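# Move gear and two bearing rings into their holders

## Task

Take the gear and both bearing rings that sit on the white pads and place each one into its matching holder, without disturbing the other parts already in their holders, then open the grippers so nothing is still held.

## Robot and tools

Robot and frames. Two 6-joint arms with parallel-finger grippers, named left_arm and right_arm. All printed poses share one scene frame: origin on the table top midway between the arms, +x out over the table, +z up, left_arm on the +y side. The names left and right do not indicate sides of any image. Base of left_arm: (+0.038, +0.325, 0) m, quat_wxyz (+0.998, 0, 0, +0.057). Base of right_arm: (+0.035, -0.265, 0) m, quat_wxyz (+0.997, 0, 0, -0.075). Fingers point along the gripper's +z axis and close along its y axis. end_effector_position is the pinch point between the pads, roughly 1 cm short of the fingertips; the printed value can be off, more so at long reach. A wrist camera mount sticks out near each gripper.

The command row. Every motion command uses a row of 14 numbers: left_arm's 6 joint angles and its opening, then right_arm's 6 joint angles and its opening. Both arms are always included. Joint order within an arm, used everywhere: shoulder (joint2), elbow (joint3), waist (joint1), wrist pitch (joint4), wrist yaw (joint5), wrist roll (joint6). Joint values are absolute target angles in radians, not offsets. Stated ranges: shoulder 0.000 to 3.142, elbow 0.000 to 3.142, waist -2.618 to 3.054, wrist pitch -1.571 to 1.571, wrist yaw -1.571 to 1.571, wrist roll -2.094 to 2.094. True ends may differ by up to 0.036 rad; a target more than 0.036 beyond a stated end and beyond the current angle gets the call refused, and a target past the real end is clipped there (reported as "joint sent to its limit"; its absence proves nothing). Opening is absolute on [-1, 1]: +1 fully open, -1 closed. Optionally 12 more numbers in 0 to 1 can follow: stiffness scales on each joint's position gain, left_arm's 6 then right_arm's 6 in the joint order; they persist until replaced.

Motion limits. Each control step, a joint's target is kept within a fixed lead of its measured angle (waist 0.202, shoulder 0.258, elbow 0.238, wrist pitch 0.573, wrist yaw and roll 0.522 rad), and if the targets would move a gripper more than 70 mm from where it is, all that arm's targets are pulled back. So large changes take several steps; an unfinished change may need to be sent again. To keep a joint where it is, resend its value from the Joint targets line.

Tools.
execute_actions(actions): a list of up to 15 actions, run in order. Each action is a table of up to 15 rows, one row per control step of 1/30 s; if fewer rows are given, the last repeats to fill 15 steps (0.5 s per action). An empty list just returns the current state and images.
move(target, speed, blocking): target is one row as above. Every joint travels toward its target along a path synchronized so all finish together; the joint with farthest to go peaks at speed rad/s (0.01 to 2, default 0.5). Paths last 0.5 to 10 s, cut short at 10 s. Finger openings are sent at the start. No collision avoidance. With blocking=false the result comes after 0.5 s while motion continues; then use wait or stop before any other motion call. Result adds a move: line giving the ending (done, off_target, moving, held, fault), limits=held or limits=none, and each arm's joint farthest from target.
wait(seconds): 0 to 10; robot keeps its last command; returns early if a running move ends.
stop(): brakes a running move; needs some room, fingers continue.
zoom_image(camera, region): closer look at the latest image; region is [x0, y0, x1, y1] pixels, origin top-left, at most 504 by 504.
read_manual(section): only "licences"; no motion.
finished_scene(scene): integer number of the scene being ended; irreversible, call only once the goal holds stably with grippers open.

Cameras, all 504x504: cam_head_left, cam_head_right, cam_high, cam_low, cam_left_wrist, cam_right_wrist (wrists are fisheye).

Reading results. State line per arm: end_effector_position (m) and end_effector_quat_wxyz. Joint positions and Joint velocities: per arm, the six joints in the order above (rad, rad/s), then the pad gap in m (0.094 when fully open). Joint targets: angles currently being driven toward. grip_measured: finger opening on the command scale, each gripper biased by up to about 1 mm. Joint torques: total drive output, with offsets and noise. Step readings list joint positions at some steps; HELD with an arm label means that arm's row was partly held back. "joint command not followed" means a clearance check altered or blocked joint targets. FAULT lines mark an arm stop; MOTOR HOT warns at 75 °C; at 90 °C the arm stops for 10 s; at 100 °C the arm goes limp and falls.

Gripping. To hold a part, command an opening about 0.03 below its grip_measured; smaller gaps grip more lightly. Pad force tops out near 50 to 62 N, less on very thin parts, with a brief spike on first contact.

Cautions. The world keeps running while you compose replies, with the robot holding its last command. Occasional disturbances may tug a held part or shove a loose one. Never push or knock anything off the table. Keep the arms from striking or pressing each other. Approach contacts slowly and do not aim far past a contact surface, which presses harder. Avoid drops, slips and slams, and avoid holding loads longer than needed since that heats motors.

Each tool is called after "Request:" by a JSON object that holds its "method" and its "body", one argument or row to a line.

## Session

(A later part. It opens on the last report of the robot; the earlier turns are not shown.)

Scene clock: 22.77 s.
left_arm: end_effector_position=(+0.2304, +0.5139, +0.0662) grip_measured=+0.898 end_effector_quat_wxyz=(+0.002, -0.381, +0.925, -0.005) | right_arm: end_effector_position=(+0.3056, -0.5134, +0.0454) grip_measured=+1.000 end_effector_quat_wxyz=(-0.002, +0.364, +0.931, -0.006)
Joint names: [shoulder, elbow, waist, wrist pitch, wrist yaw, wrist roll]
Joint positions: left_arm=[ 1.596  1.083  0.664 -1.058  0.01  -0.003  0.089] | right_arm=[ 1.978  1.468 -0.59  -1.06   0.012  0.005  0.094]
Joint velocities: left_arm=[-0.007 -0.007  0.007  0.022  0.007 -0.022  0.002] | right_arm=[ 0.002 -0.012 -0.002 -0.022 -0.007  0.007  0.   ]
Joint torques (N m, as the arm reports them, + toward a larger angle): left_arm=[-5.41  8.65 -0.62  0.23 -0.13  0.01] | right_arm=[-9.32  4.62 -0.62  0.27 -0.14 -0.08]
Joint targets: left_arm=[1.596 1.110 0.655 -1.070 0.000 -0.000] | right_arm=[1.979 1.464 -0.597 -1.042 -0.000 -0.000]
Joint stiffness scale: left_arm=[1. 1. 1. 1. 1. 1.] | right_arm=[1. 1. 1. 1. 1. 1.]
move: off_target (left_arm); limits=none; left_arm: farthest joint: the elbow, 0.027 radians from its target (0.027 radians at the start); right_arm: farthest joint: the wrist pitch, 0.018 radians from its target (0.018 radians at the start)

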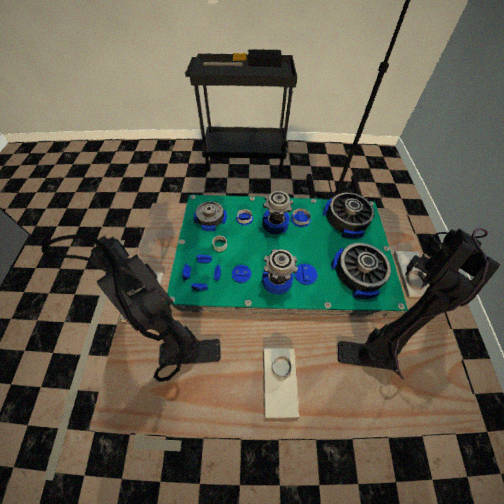

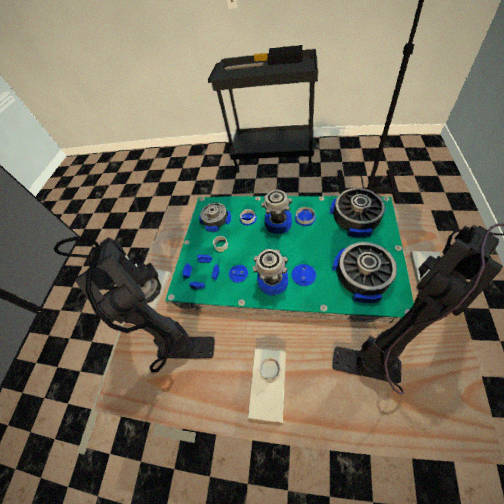

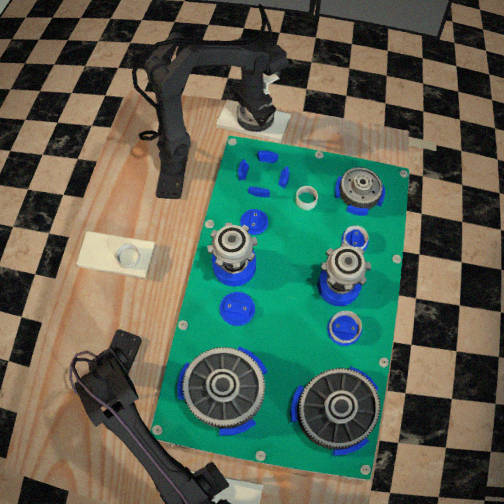

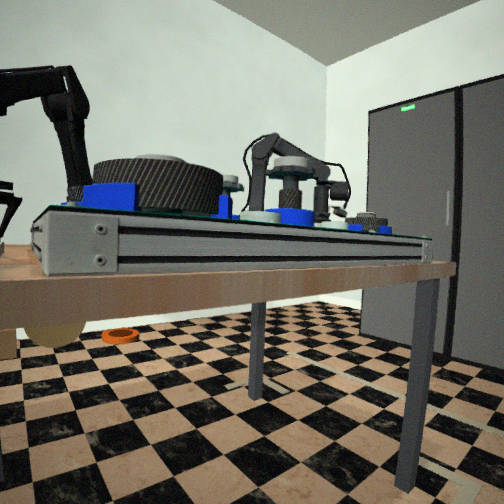

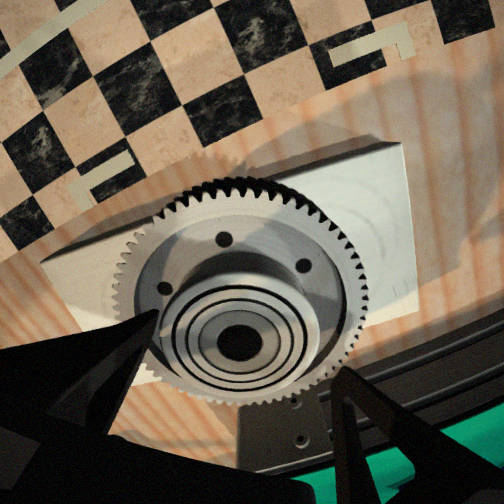

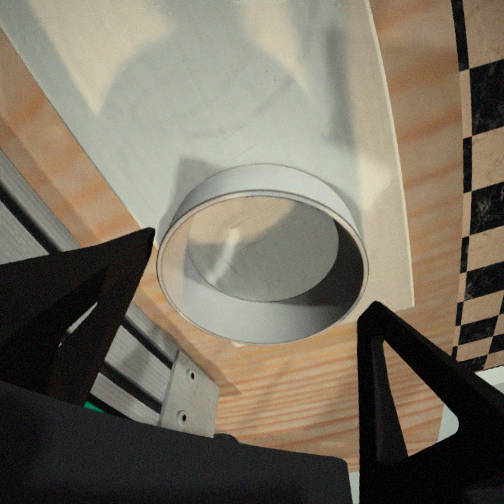

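Request:
{"method": "move", "body": {
  "target": [1.596,1.09,0.682,-1.06,0,0,1, 1.996,1.419,-0.597,-0.981,0,0,1],
  "speed": 0.08
}}

Request:
{"method": "move", "body": {
  "target": [1.619,1.012,0.682,-0.964,0,0,1, 1.996,1.419,-0.597,-0.981,0,0,1],
  "speed": 0.1
}}

Scene clock: 25.10 s.
left_arm: end_effector_position=(+0.2310, +0.5133, +0.0662) grip_measured=+1.000 end_effector_quat_wxyz=(+0.004, -0.382, +0.924, -0.009) | right_arm: end_effector_position=(+0.3057, -0.5126, +0.0363) grip_measured=+1.000 end_effector_quat_wxyz=(+0.001, +0.364, +0.931, -0.002)
Joint names: [shoulder, elbow, waist, wrist pitch, wrist yaw, wrist roll]
Joint positions: left_arm=[ 1.596  1.083  0.667 -1.058  0.02  -0.003  0.094] | right_arm=[ 1.984  1.439 -0.592 -1.022  0.003  0.002  0.094]
Joint velocities: left_arm=[-0.017 -0.007  0.002 -0.007 -0.037  0.022  0.   ] | right_arm=[ 0.012 -0.007  0.002 -0.022 -0.007 -0.007  0.   ]
Joint torques (N m, as the arm reports them, + toward a larger angle): left_arm=[-5.4   6.95  1.22  0.32 -0.21  0.02] | right_arm=[-8.37  3.47 -0.38  0.51 -0.05 -0.03]
Joint targets: left_arm=[1.596 1.090 0.682 -1.060 0.000 -0.000] | right_arm=[1.996 1.419 -0.597 -0.981 0.000 0.000]
Joint stiffness scale: left_arm=[1. 1. 1. 1. 1. 1.] | right_arm=[1. 1. 1. 1. 1. 1.]
move: off_target (right_arm); limits=none; left_arm: farthest joint: the wrist yaw, 0.020 radians from its target (0.010 radians at the start); right_arm: farthest joint: the wrist pitch, 0.041 radians from its target (0.079 radians at the start)

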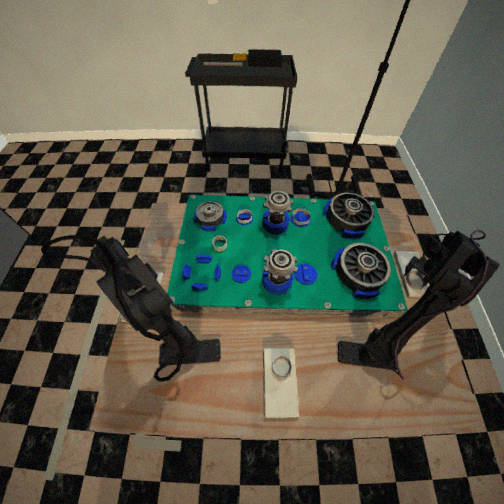

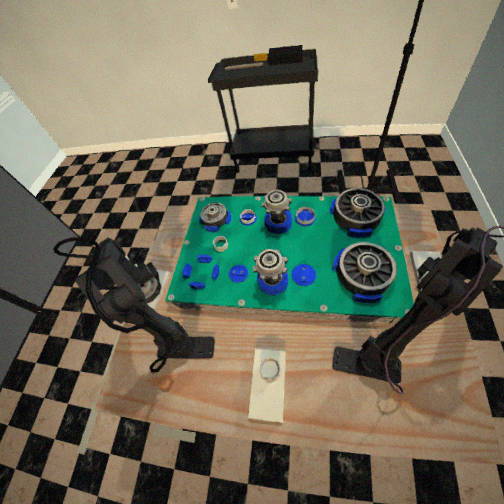

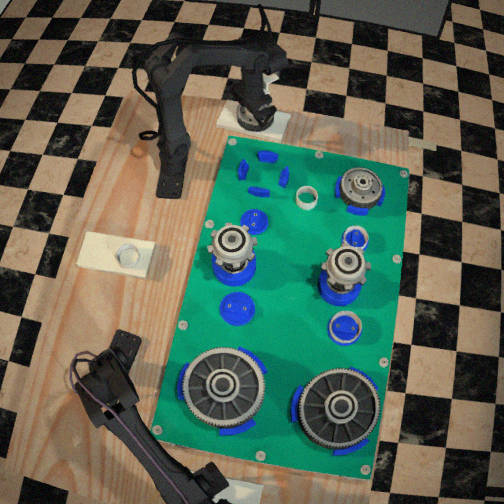

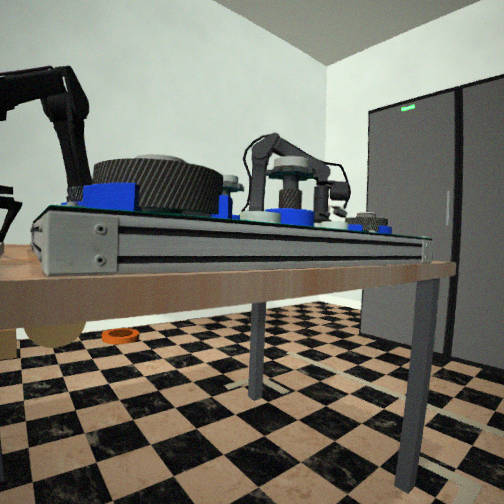

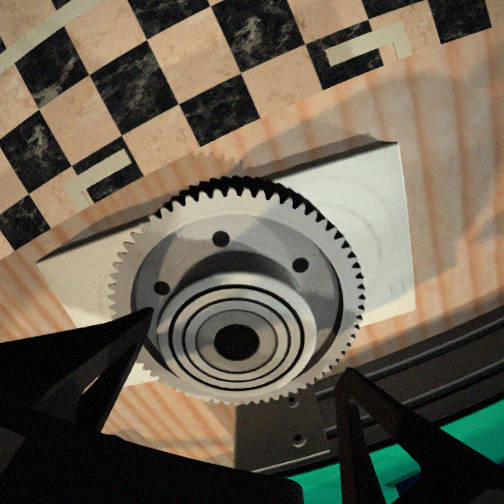

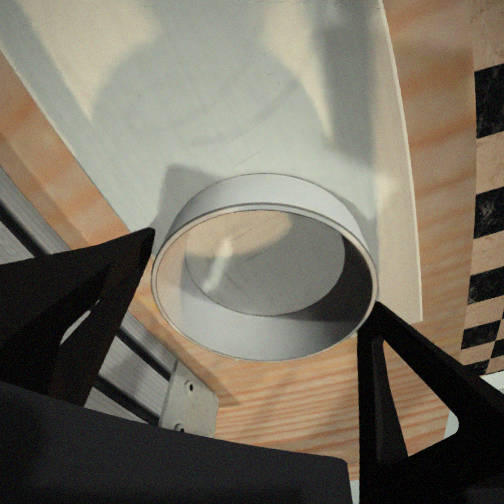

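Scene clock: 26.57 s.
left_arm: end_effector_position=(+0.2319, +0.5205, +0.0612) grip_measured=+1.000 end_effector_quat_wxyz=(+0.012, -0.382, +0.924, +0.008) | right_arm: end_effector_position=(+0.3058, -0.5126, +0.0363) grip_measured=+1.000 end_effector_quat_wxyz=(+0.001, +0.363, +0.932, -0.002)
Joint names: [shoulder, elbow, waist, wrist pitch, wrist yaw, wrist roll]
Joint positions: left_arm=[ 1.596  1.062  0.667 -1.009 -0.006 -0.003  0.094] | right_arm=[ 1.984  1.439 -0.592 -1.022  0.003  0.001  0.094]
Joint velocities: left_arm=[-0.007 -0.012  0.002 -0.022  0.022  0.037  0.   ] | right_arm=[-0.022  0.017  0.002  0.051 -0.051 -0.051  0.   ]
Joint torques (N m, as the arm reports them, + toward a larger angle): left_arm=[-3.72  1.98  1.25  0.96  0.03  0.02] | right_arm=[-8.31  3.51 -0.4   0.52 -0.06 -0.02]
Joint targets: left_arm=[1.619 1.012 0.682 -0.964 0.000 0.000] | right_arm=[1.996 1.419 -0.597 -0.981 0.000 -0.000]
Joint stiffness scale: left_arm=[1. 1. 1. 1. 1. 1.] | right_arm=[1. 1. 1. 1. 1. 1.]
move: off_target (left_arm, right_arm); limits=none; left_arm: farthest joint: the elbow, 0.050 radians from its target (0.071 radians at the start); right_arm: farthest joint: the wrist pitch, 0.041 radians from its target (0.041 radians at the start)

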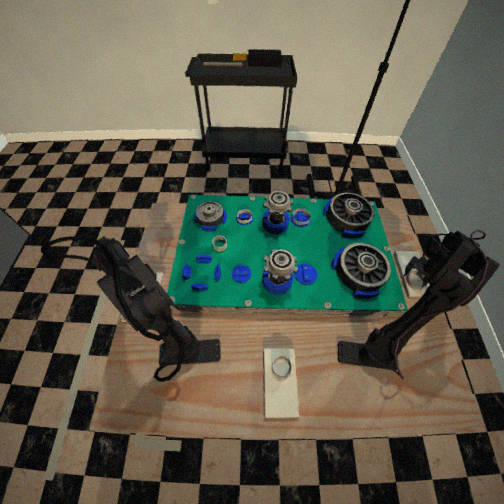

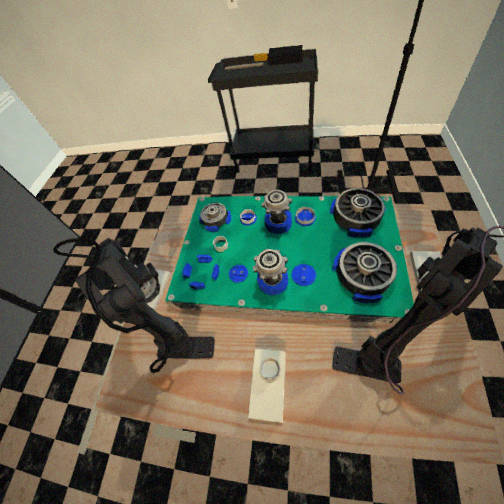

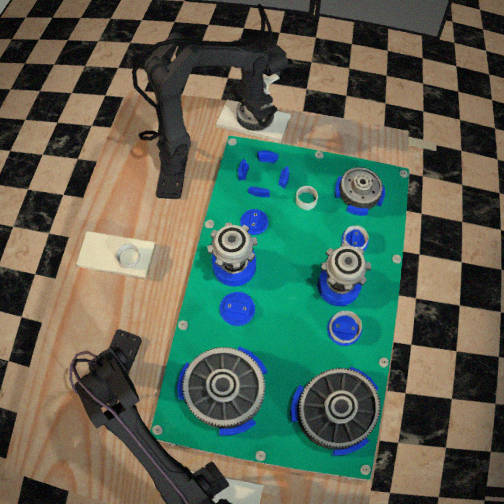

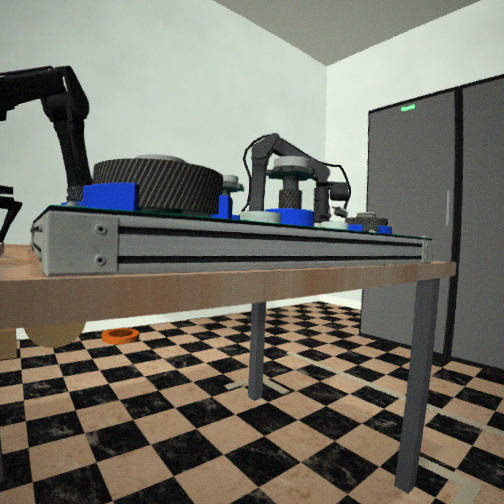

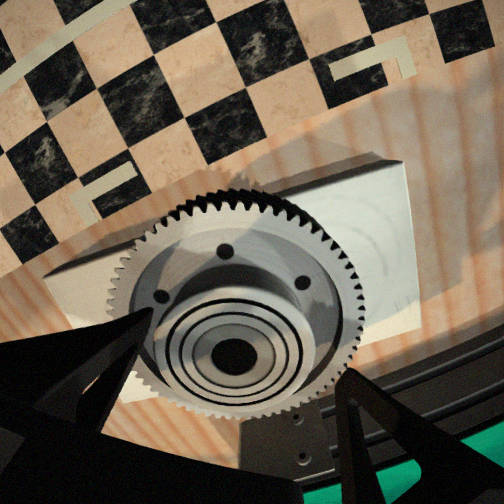

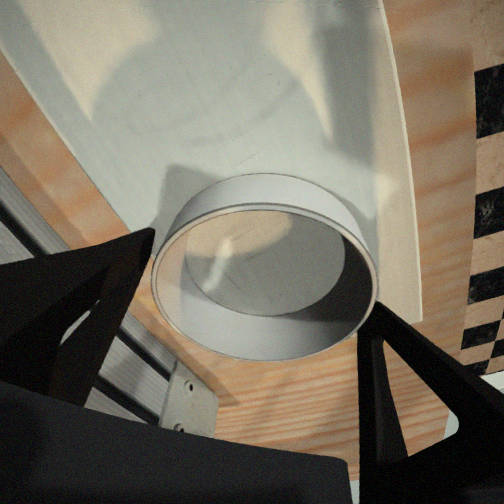

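Request:
{"method": "move", "body": {
  "target": [1.596,1.13,0.682,-1.05,0,0,0.8, 1.98,1.49,-0.59,-1.055,0,0,1],
  "speed": 0.15
}}

Request:
{"method": "move", "body": {
  "target": [1.635,1.165,0.709,-1.087,0,0,0.8, 2.001,1.516,-0.575,-1.069,0,0,1],
  "speed": 0.1
}}

Scene clock: 29.77 s.
left_arm: end_effector_position=(+0.2340, +0.5235, +0.0698) grip_measured=+0.802 end_effector_quat_wxyz=(+0.016, -0.385, +0.923, +0.006) | right_arm: end_effector_position=(+0.3080, -0.5147, +0.0420) grip_measured=+1.000 end_effector_quat_wxyz=(+0.004, +0.363, +0.932, -0.003)
Joint names: [shoulder, elbow, waist, wrist pitch, wrist yaw, wrist roll]
Joint positions: left_arm=[ 1.595  1.097  0.673 -1.039  0.001 -0.003  0.085] | right_arm=[ 1.984  1.463 -0.592 -1.04   0.003  0.001  0.094]
Joint velocities: left_arm=[ 0.007  0.007 -0.007  0.022  0.037 -0.007  0.001] | right_arm=[-0.002 -0.002 -0.002 -0.022  0.037 -0.081  0.   ]
Joint torques (N m, as the arm reports them, + toward a larger angle): left_arm=[-5.44  9.39  0.76  0.27 -0.03  0.02] | right_arm=[-9.77  6.74  0.2  -0.01 -0.06 -0.02]
Joint targets: left_arm=[1.596 1.130 0.682 -1.050 0.000 0.000] | right_arm=[1.980 1.490 -0.590 -1.055 -0.000 0.000]
Joint stiffness scale: left_arm=[1. 1. 1. 1. 1. 1.] | right_arm=[1. 1. 1. 1. 1. 1.]
move: off_target (left_arm, right_arm); limits=none; left_arm: farthest joint: the elbow, 0.033 radians from its target (0.068 radians at the start); right_arm: farthest joint: the elbow, 0.027 radians from its target (0.051 radians at the start)

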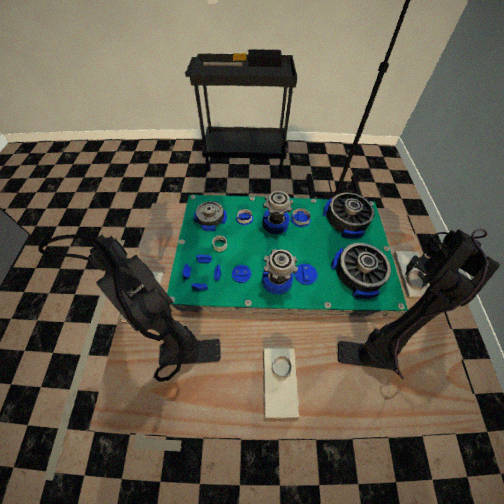

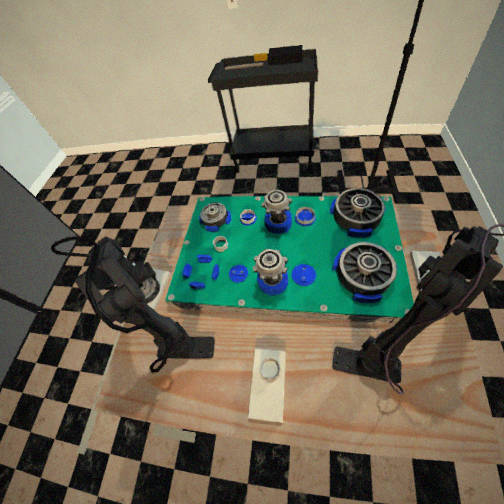

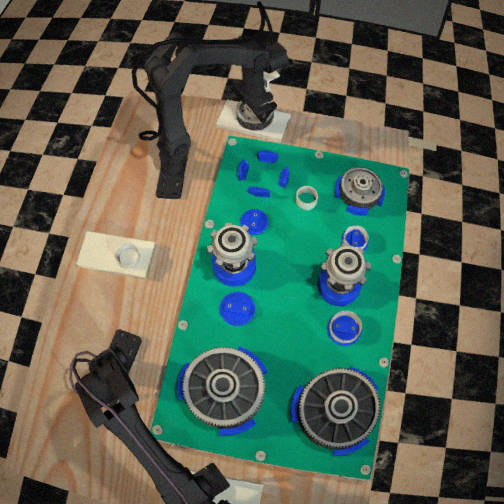

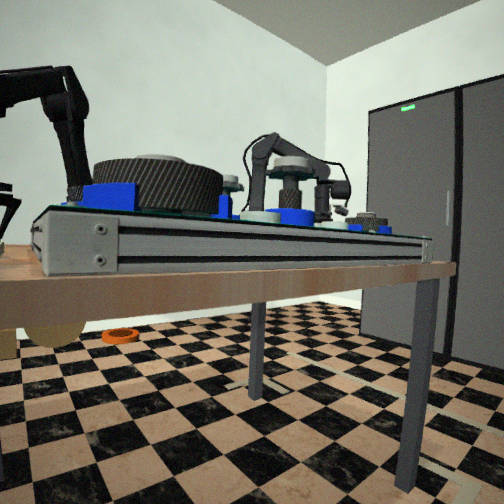

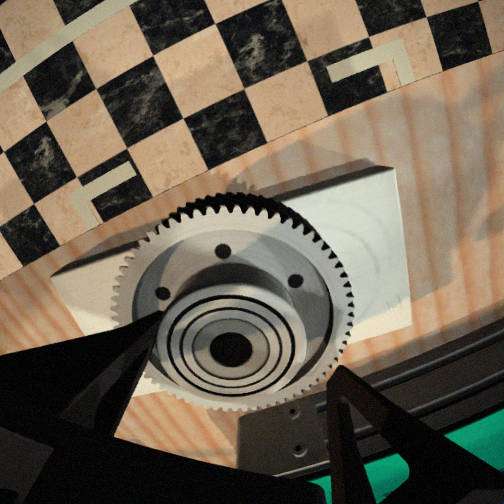

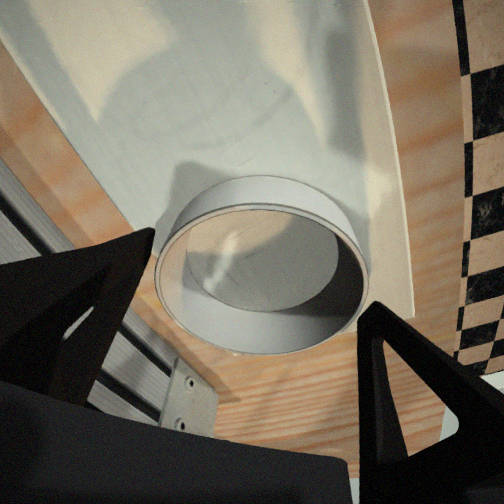

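Scene clock: 30.97 s.
left_arm: end_effector_position=(+0.2285, +0.5285, +0.0697) grip_measured=+0.802 end_effector_quat_wxyz=(-0.000, -0.398, +0.917, -0.001) | right_arm: end_effector_position=(+0.3129, -0.5143, +0.0427) grip_measured=+1.000 end_effector_quat_wxyz=(+0.002, +0.359, +0.933, -0.002)
Joint names: [shoulder, elbow, waist, wrist pitch, wrist yaw, wrist roll]
Joint positions: left_arm=[ 1.627  1.13   0.7   -1.075  0.002 -0.003  0.085] | right_arm=[ 1.999  1.488 -0.583 -1.054  0.003  0.001  0.094]
Joint velocities: left_arm=[-0.002 -0.002  0.002 -0.081 -0.022 -0.066  0.   ] | right_arm=[-0.002  0.002 -0.002  0.051 -0.022  0.007  0.   ]
Joint torques (N m, as the arm reports them, + toward a larger angle): left_arm=[-5.11  9.44  0.78  0.24 -0.04  0.03] | right_arm=[-9.44  6.82  0.71 -0.04 -0.07 -0.05]
Joint targets: left_arm=[1.635 1.165 0.709 -1.087 -0.000 -0.000] | right_arm=[2.001 1.516 -0.575 -1.069 -0.000 -0.000]
Joint stiffness scale: left_arm=[1. 1. 1. 1. 1. 1.] | right_arm=[1. 1. 1. 1. 1. 1.]
move: off_target (left_arm, right_arm); limits=none; left_arm: farthest joint: the elbow, 0.035 radians from its target (0.068 radians at the start); right_arm: farthest joint: the elbow, 0.028 radians from its target (0.053 radians at the start)

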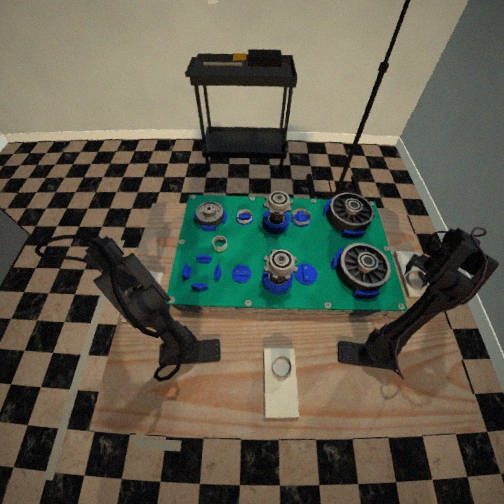

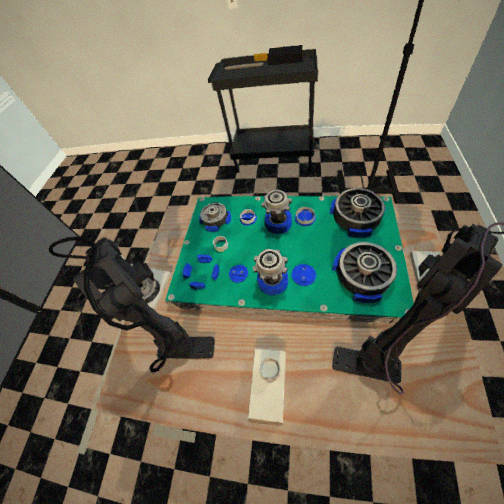

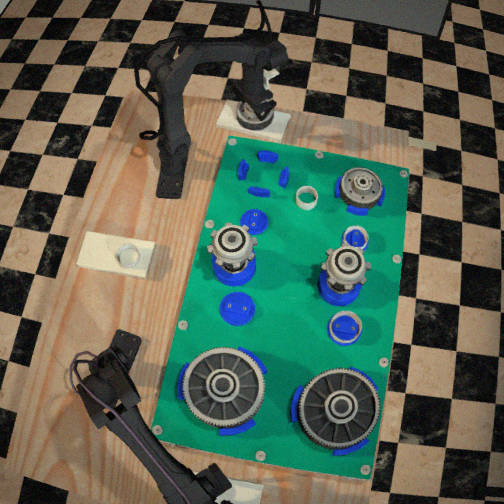

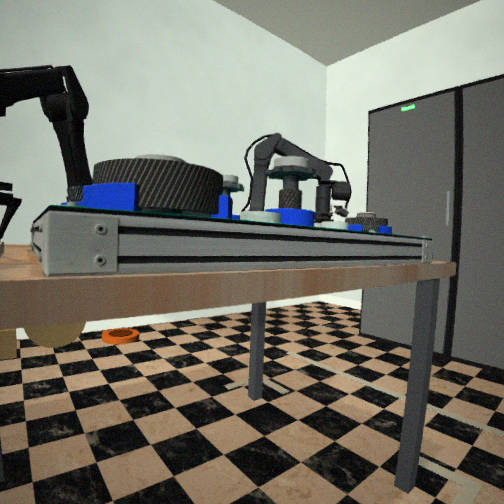

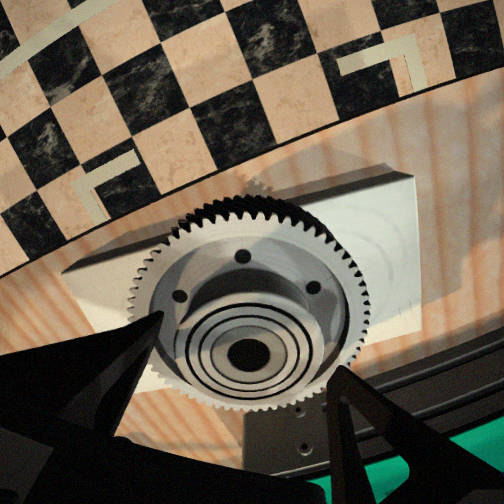

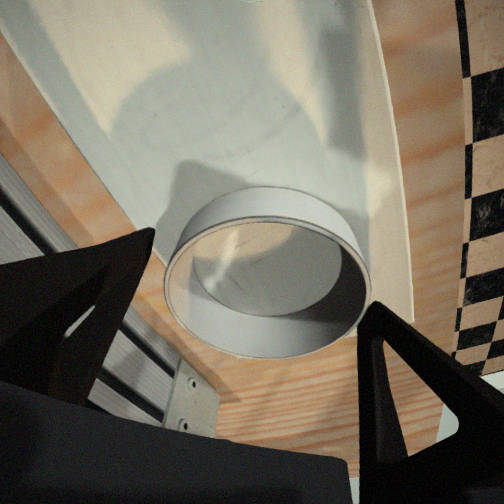

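Request:
{"method": "move", "body": {
  "target": [1.635,1.16,0.709,-1.087,0,0,0.3, 2.001,1.51,-0.575,-1.069,0,0,0.5],
  "speed": 0.1
}}

Scene clock: 32.80 s.
left_arm: end_effector_position=(+0.2269, +0.5299, +0.0697) grip_measured=+0.302 end_effector_quat_wxyz=(-0.002, -0.399, +0.917, +0.003) | right_arm: end_effector_position=(+0.3128, -0.5142, +0.0427) grip_measured=+0.569 end_effector_quat_wxyz=(+0.002, +0.359, +0.933, -0.002)
Joint names: [shoulder, elbow, waist, wrist pitch, wrist yaw, wrist roll]
Joint positions: left_arm=[ 1.627  1.13   0.702 -1.076 -0.008 -0.003  0.061] | right_arm=[ 1.999  1.488 -0.583 -1.055  0.003  0.001  0.074]
Joint velocities: left_arm=[ 0.002 -0.002 -0.037 -0.007 -0.066  0.066 -0.   ] | right_arm=[ 0.007 -0.012 -0.017 -0.066  0.007  0.022  0.001]
Joint torques (N m, as the arm reports them, + toward a larger angle): left_arm=[-5.17  8.97  0.59  0.21  0.04  0.  ] | right_arm=[-9.41  6.38  0.67 -0.03 -0.06 -0.03]
Joint targets: left_arm=[1.635 1.160 0.709 -1.087 0.000 0.000] | right_arm=[2.001 1.510 -0.575 -1.069 -0.000 0.000]
Joint stiffness scale: left_arm=[1. 1. 1. 1. 1. 1.] | right_arm=[1. 1. 1. 1. 1. 1.]
move: off_target (left_arm, right_arm); limits=none; left_arm: farthest joint: the elbow, 0.030 radians from its target (0.030 radians at the start); right_arm: farthest joint: the elbow, 0.022 radians from its target (0.022 radians at the start)

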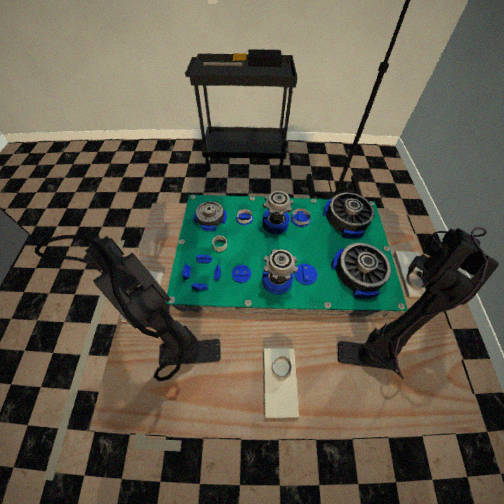

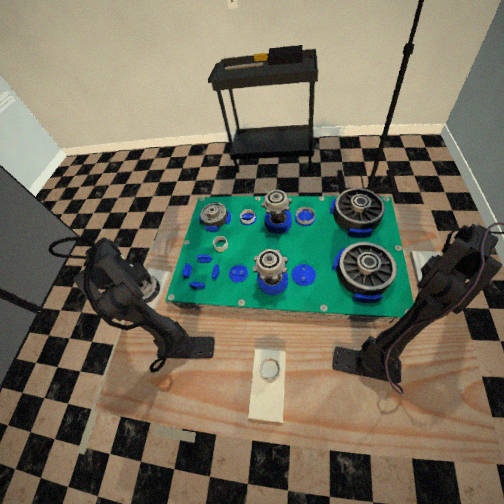

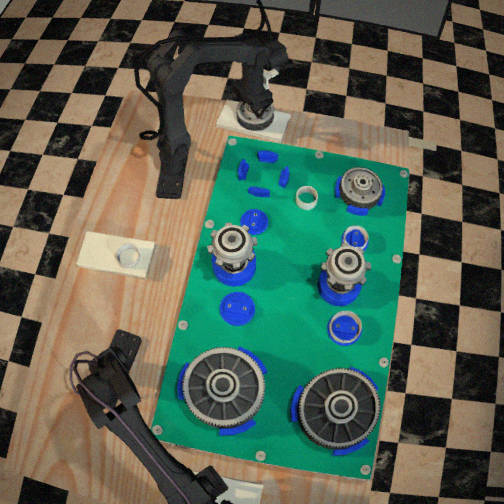

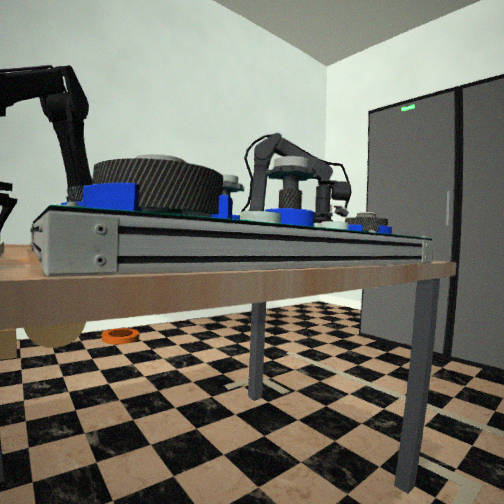

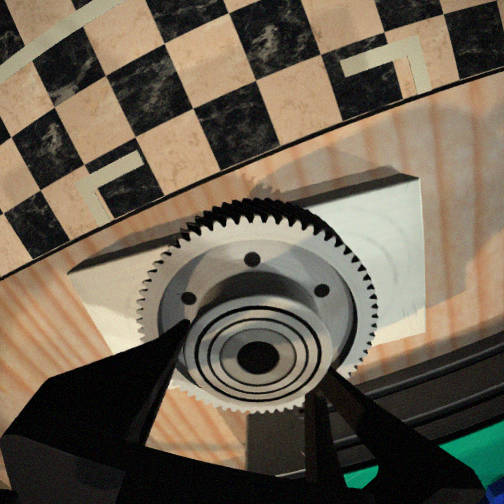

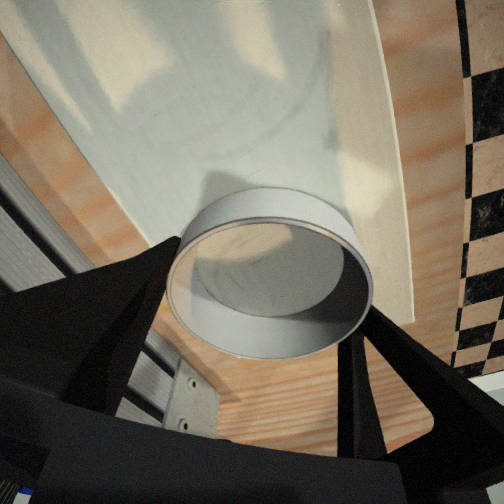

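Request:
{"method": "move", "body": {
  "target": [1.635,1.104,0.712,-1.05,0,0,0.36, 2.001,1.51,-0.575,-1.069,0,0,0.53],
  "speed": 0.05
}}

Request:
{"method": "move", "body": {
  "target": [1.635,1.125,0.712,-1.06,0,0,0.15, 2.001,1.51,-0.575,-1.069,0,0,0.53],
  "speed": 0.05
}}

Scene clock: 34.00 s.
left_arm: end_effector_position=(+0.2285, +0.5313, +0.0697) grip_measured=+0.358 end_effector_quat_wxyz=(+0.002, -0.399, +0.917, +0.004) | right_arm: end_effector_position=(+0.3128, -0.5142, +0.0427) grip_measured=+0.569 end_effector_quat_wxyz=(+0.002, +0.359, +0.933, -0.002)
Joint names: [shoulder, elbow, waist, wrist pitch, wrist yaw, wrist roll]
Joint positions: left_arm=[ 1.627  1.13   0.702 -1.067 -0.007 -0.003  0.064] | right_arm=[ 1.999  1.488 -0.583 -1.055  0.003  0.001  0.074]
Joint velocities: left_arm=[ 0.002 -0.007  0.022  0.022 -0.007  0.007  0.001] | right_arm=[ 0.002  0.002 -0.002 -0.022 -0.007 -0.022  0.002]
Joint torques (N m, as the arm reports them, + toward a larger angle): left_arm=[-5.1   4.01  0.93  0.56  0.03  0.01] | right_arm=[-9.43  6.36  0.71 -0.02 -0.05 -0.04]
Joint targets: left_arm=[1.635 1.104 0.712 -1.050 -0.000 -0.000] | right_arm=[2.001 1.510 -0.575 -1.069 -0.000 -0.000]
Joint stiffness scale: left_arm=[1. 1. 1. 1. 1. 1.] | right_arm=[1. 1. 1. 1. 1. 1.]
move: off_target (left_arm, right_arm); limits=none; left_arm: farthest joint: the elbow, 0.026 radians from its target (0.026 radians at the start); right_arm: farthest joint: the elbow, 0.022 radians from its target (0.022 radians at the start)

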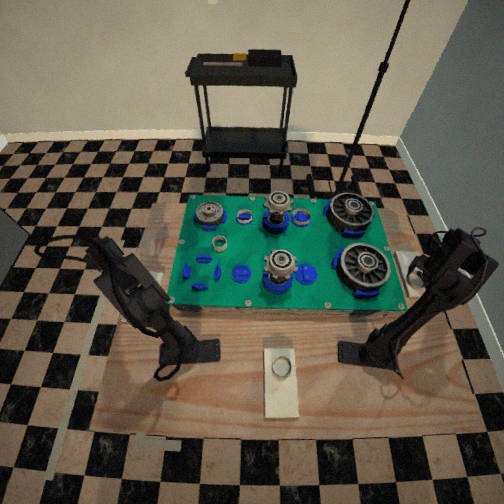

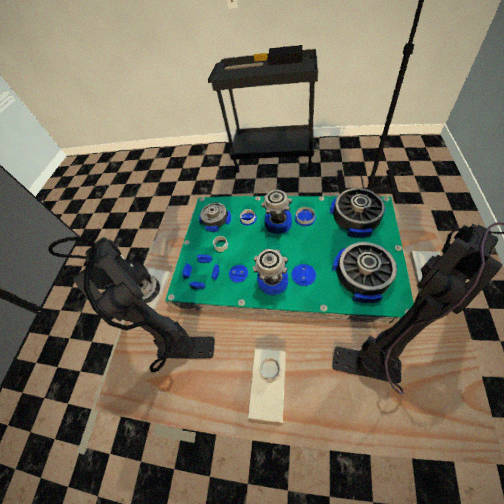

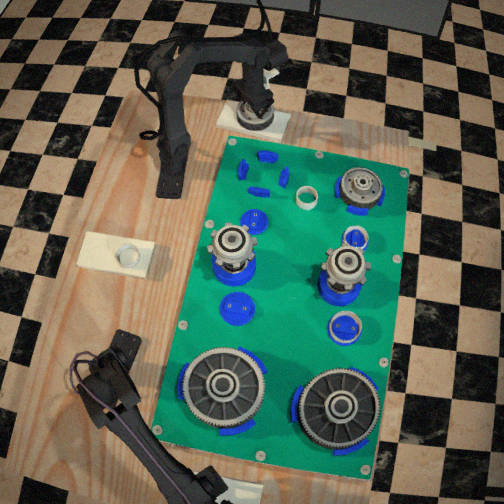

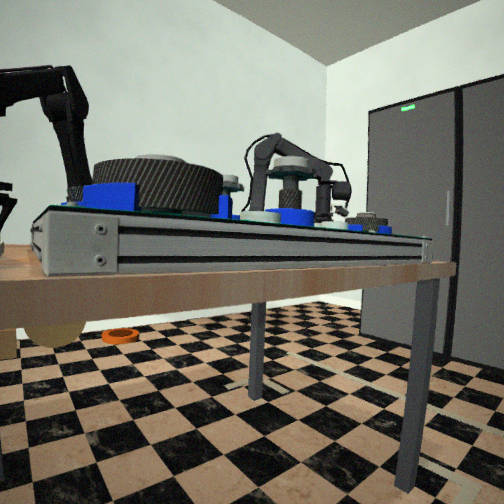

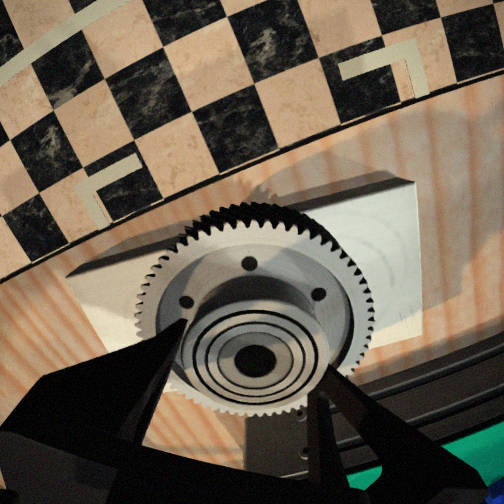

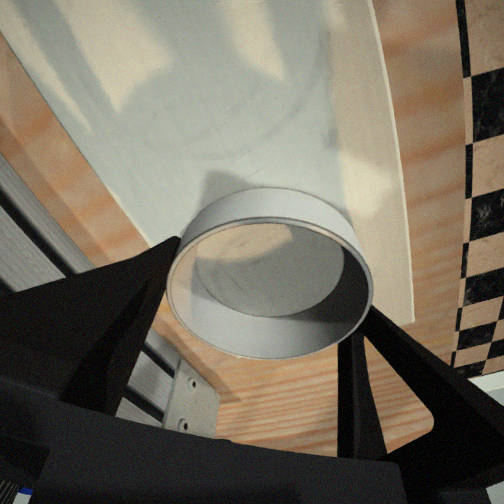

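Scene clock: 34.70 s.
left_arm: end_effector_position=(+0.2284, +0.5315, +0.0697) grip_measured=+0.243 end_effector_quat_wxyz=(+0.002, -0.399, +0.917, +0.005) | right_arm: end_effector_position=(+0.3128, -0.5142, +0.0427) grip_measured=+0.569 end_effector_quat_wxyz=(+0.002, +0.359, +0.933, -0.002)
Joint names: [shoulder, elbow, waist, wrist pitch, wrist yaw, wrist roll]
Joint positions: left_arm=[ 1.627  1.13   0.702 -1.067 -0.008 -0.003  0.058] | right_arm=[ 1.999  1.488 -0.583 -1.055  0.003  0.001  0.074]
Joint velocities: left_arm=[ 0.007  0.002  0.012  0.095 -0.022 -0.066  0.   ] | right_arm=[-0.002 -0.007  0.012 -0.022  0.051 -0.037  0.   ]
Joint torques (N m, as the arm reports them, + toward a larger angle): left_arm=[-5.1   5.88  0.86  0.45  0.05  0.  ] | right_arm=[-9.42  6.37  0.71 -0.02 -0.07 -0.03]
Joint targets: left_arm=[1.635 1.125 0.712 -1.060 0.000 0.000] | right_arm=[2.001 1.510 -0.575 -1.069 -0.000 0.000]
Joint stiffness scale: left_arm=[1. 1. 1. 1. 1. 1.] | right_arm=[1. 1. 1. 1. 1. 1.]
move: off_target (right_arm); limits=none; left_arm: farthest joint: the waist, 0.010 radians from its target (0.010 radians at the start); right_arm: farthest joint: the elbow, 0.022 radians from its target (0.022 radians at the start)

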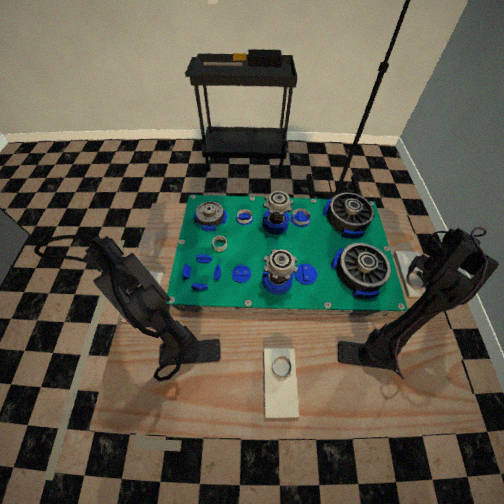

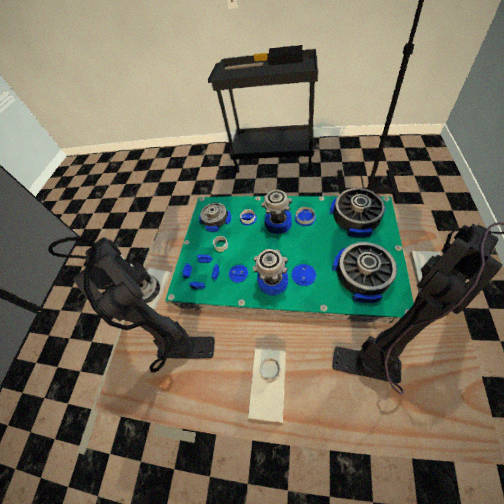

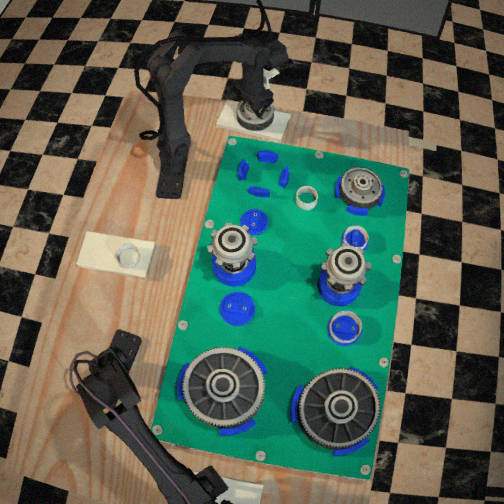

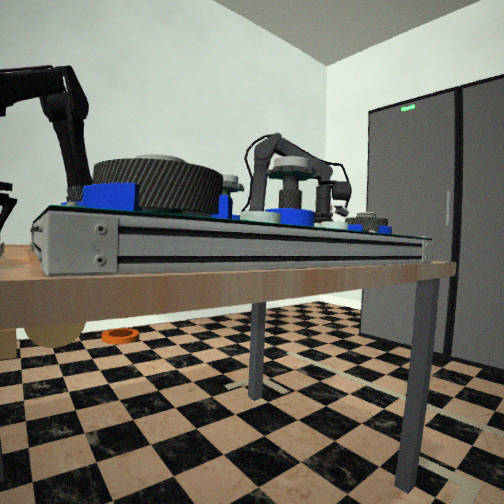

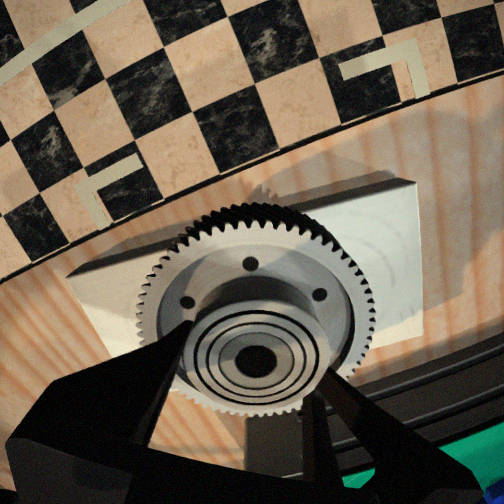

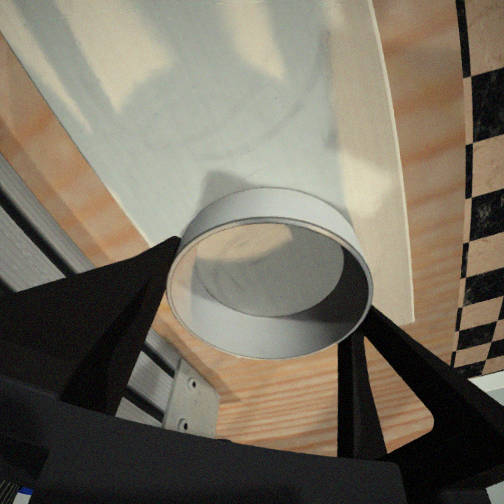

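Request:
{"method": "move", "body": {
  "target": [1.585,1.553,0.712,-1.486,0,0,0.15, 1.75,1.75,-0.575,-1.55,0,0,0.53],
  "speed": 0.4
}}

Scene clock: 39.67 s.
left_arm: end_effector_position=(+0.2270, +0.5300, +0.1456) grip_measured=+0.243 end_effector_quat_wxyz=(-0.035, -0.398, +0.917, -0.011) | right_arm: end_effector_position=(+0.2709, -0.4764, +0.1750) grip_measured=+0.569 end_effector_quat_wxyz=(-0.009, +0.359, +0.933, +0.002)
Joint names: [shoulder, elbow, waist, wrist pitch, wrist yaw, wrist roll]
Joint positions: left_arm=[ 1.664  1.471  0.702 -1.449 -0.008 -0.003  0.058] | right_arm=[ 1.777  1.721 -0.583 -1.533  0.003  0.001  0.074]
Joint velocities: left_arm=[ 0.007  0.002 -0.002  0.081 -0.066 -0.007 -0.001] | right_arm=[-0.002  0.012  0.007 -0.007 -0.022 -0.007  0.001]
Joint torques (N m, as the arm reports them, + toward a larger angle): left_arm=[-11.85  13.73   0.86  -0.26   0.03   0.  ] | right_arm=[-9.88  6.85  0.71 -0.06 -0.06 -0.03]
Joint targets: left_arm=[1.585 1.553 0.712 -1.486 -0.000 -0.000] | right_arm=[1.750 1.750 -0.575 -1.550 0.000 0.000]
Joint stiffness scale: left_arm=[1. 1. 1. 1. 1. 1.] | right_arm=[1. 1. 1. 1. 1. 1.]
move: off_target (left_arm, right_arm); limits=none; left_arm: farthest joint: the elbow, 0.082 radians from its target (0.423 radians at the start); right_arm: farthest joint: the elbow, 0.029 radians from its target (0.262 radians at the start)

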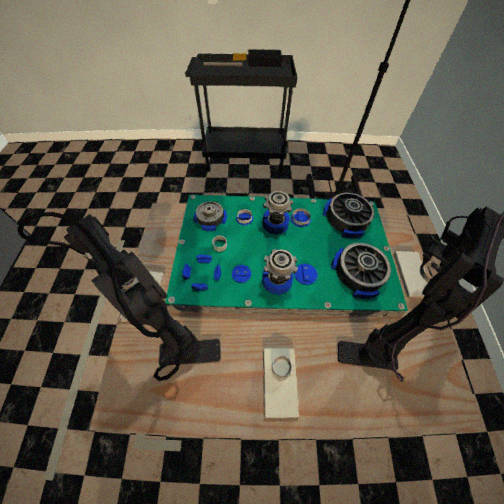

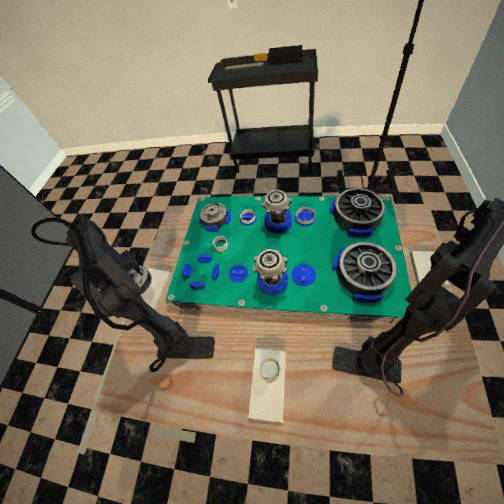

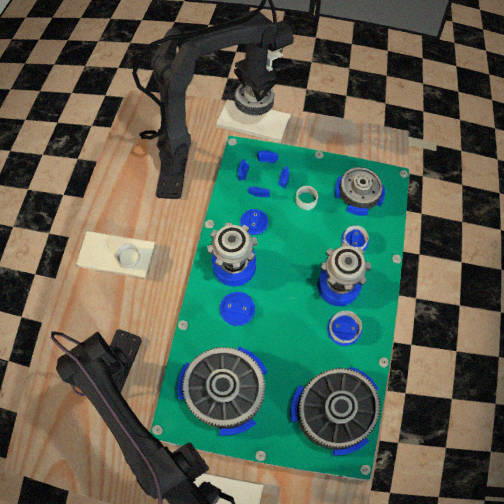

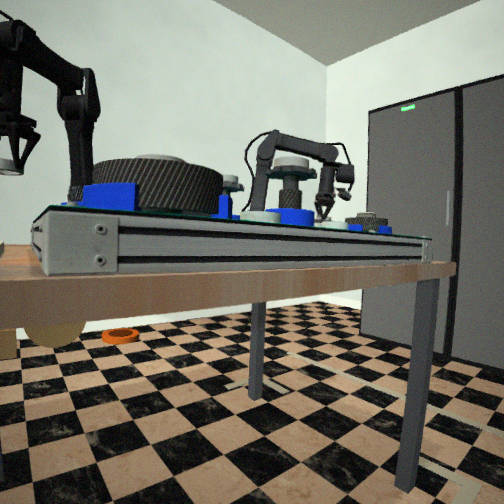

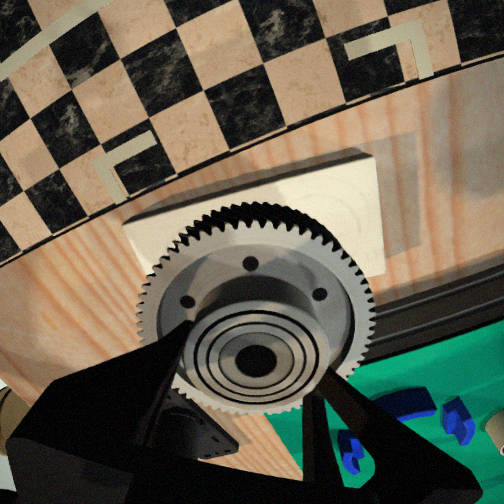

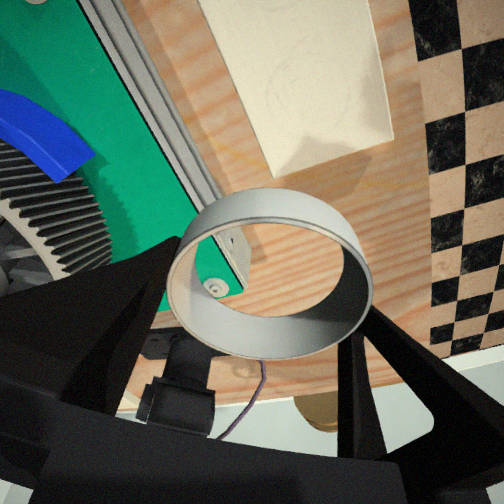

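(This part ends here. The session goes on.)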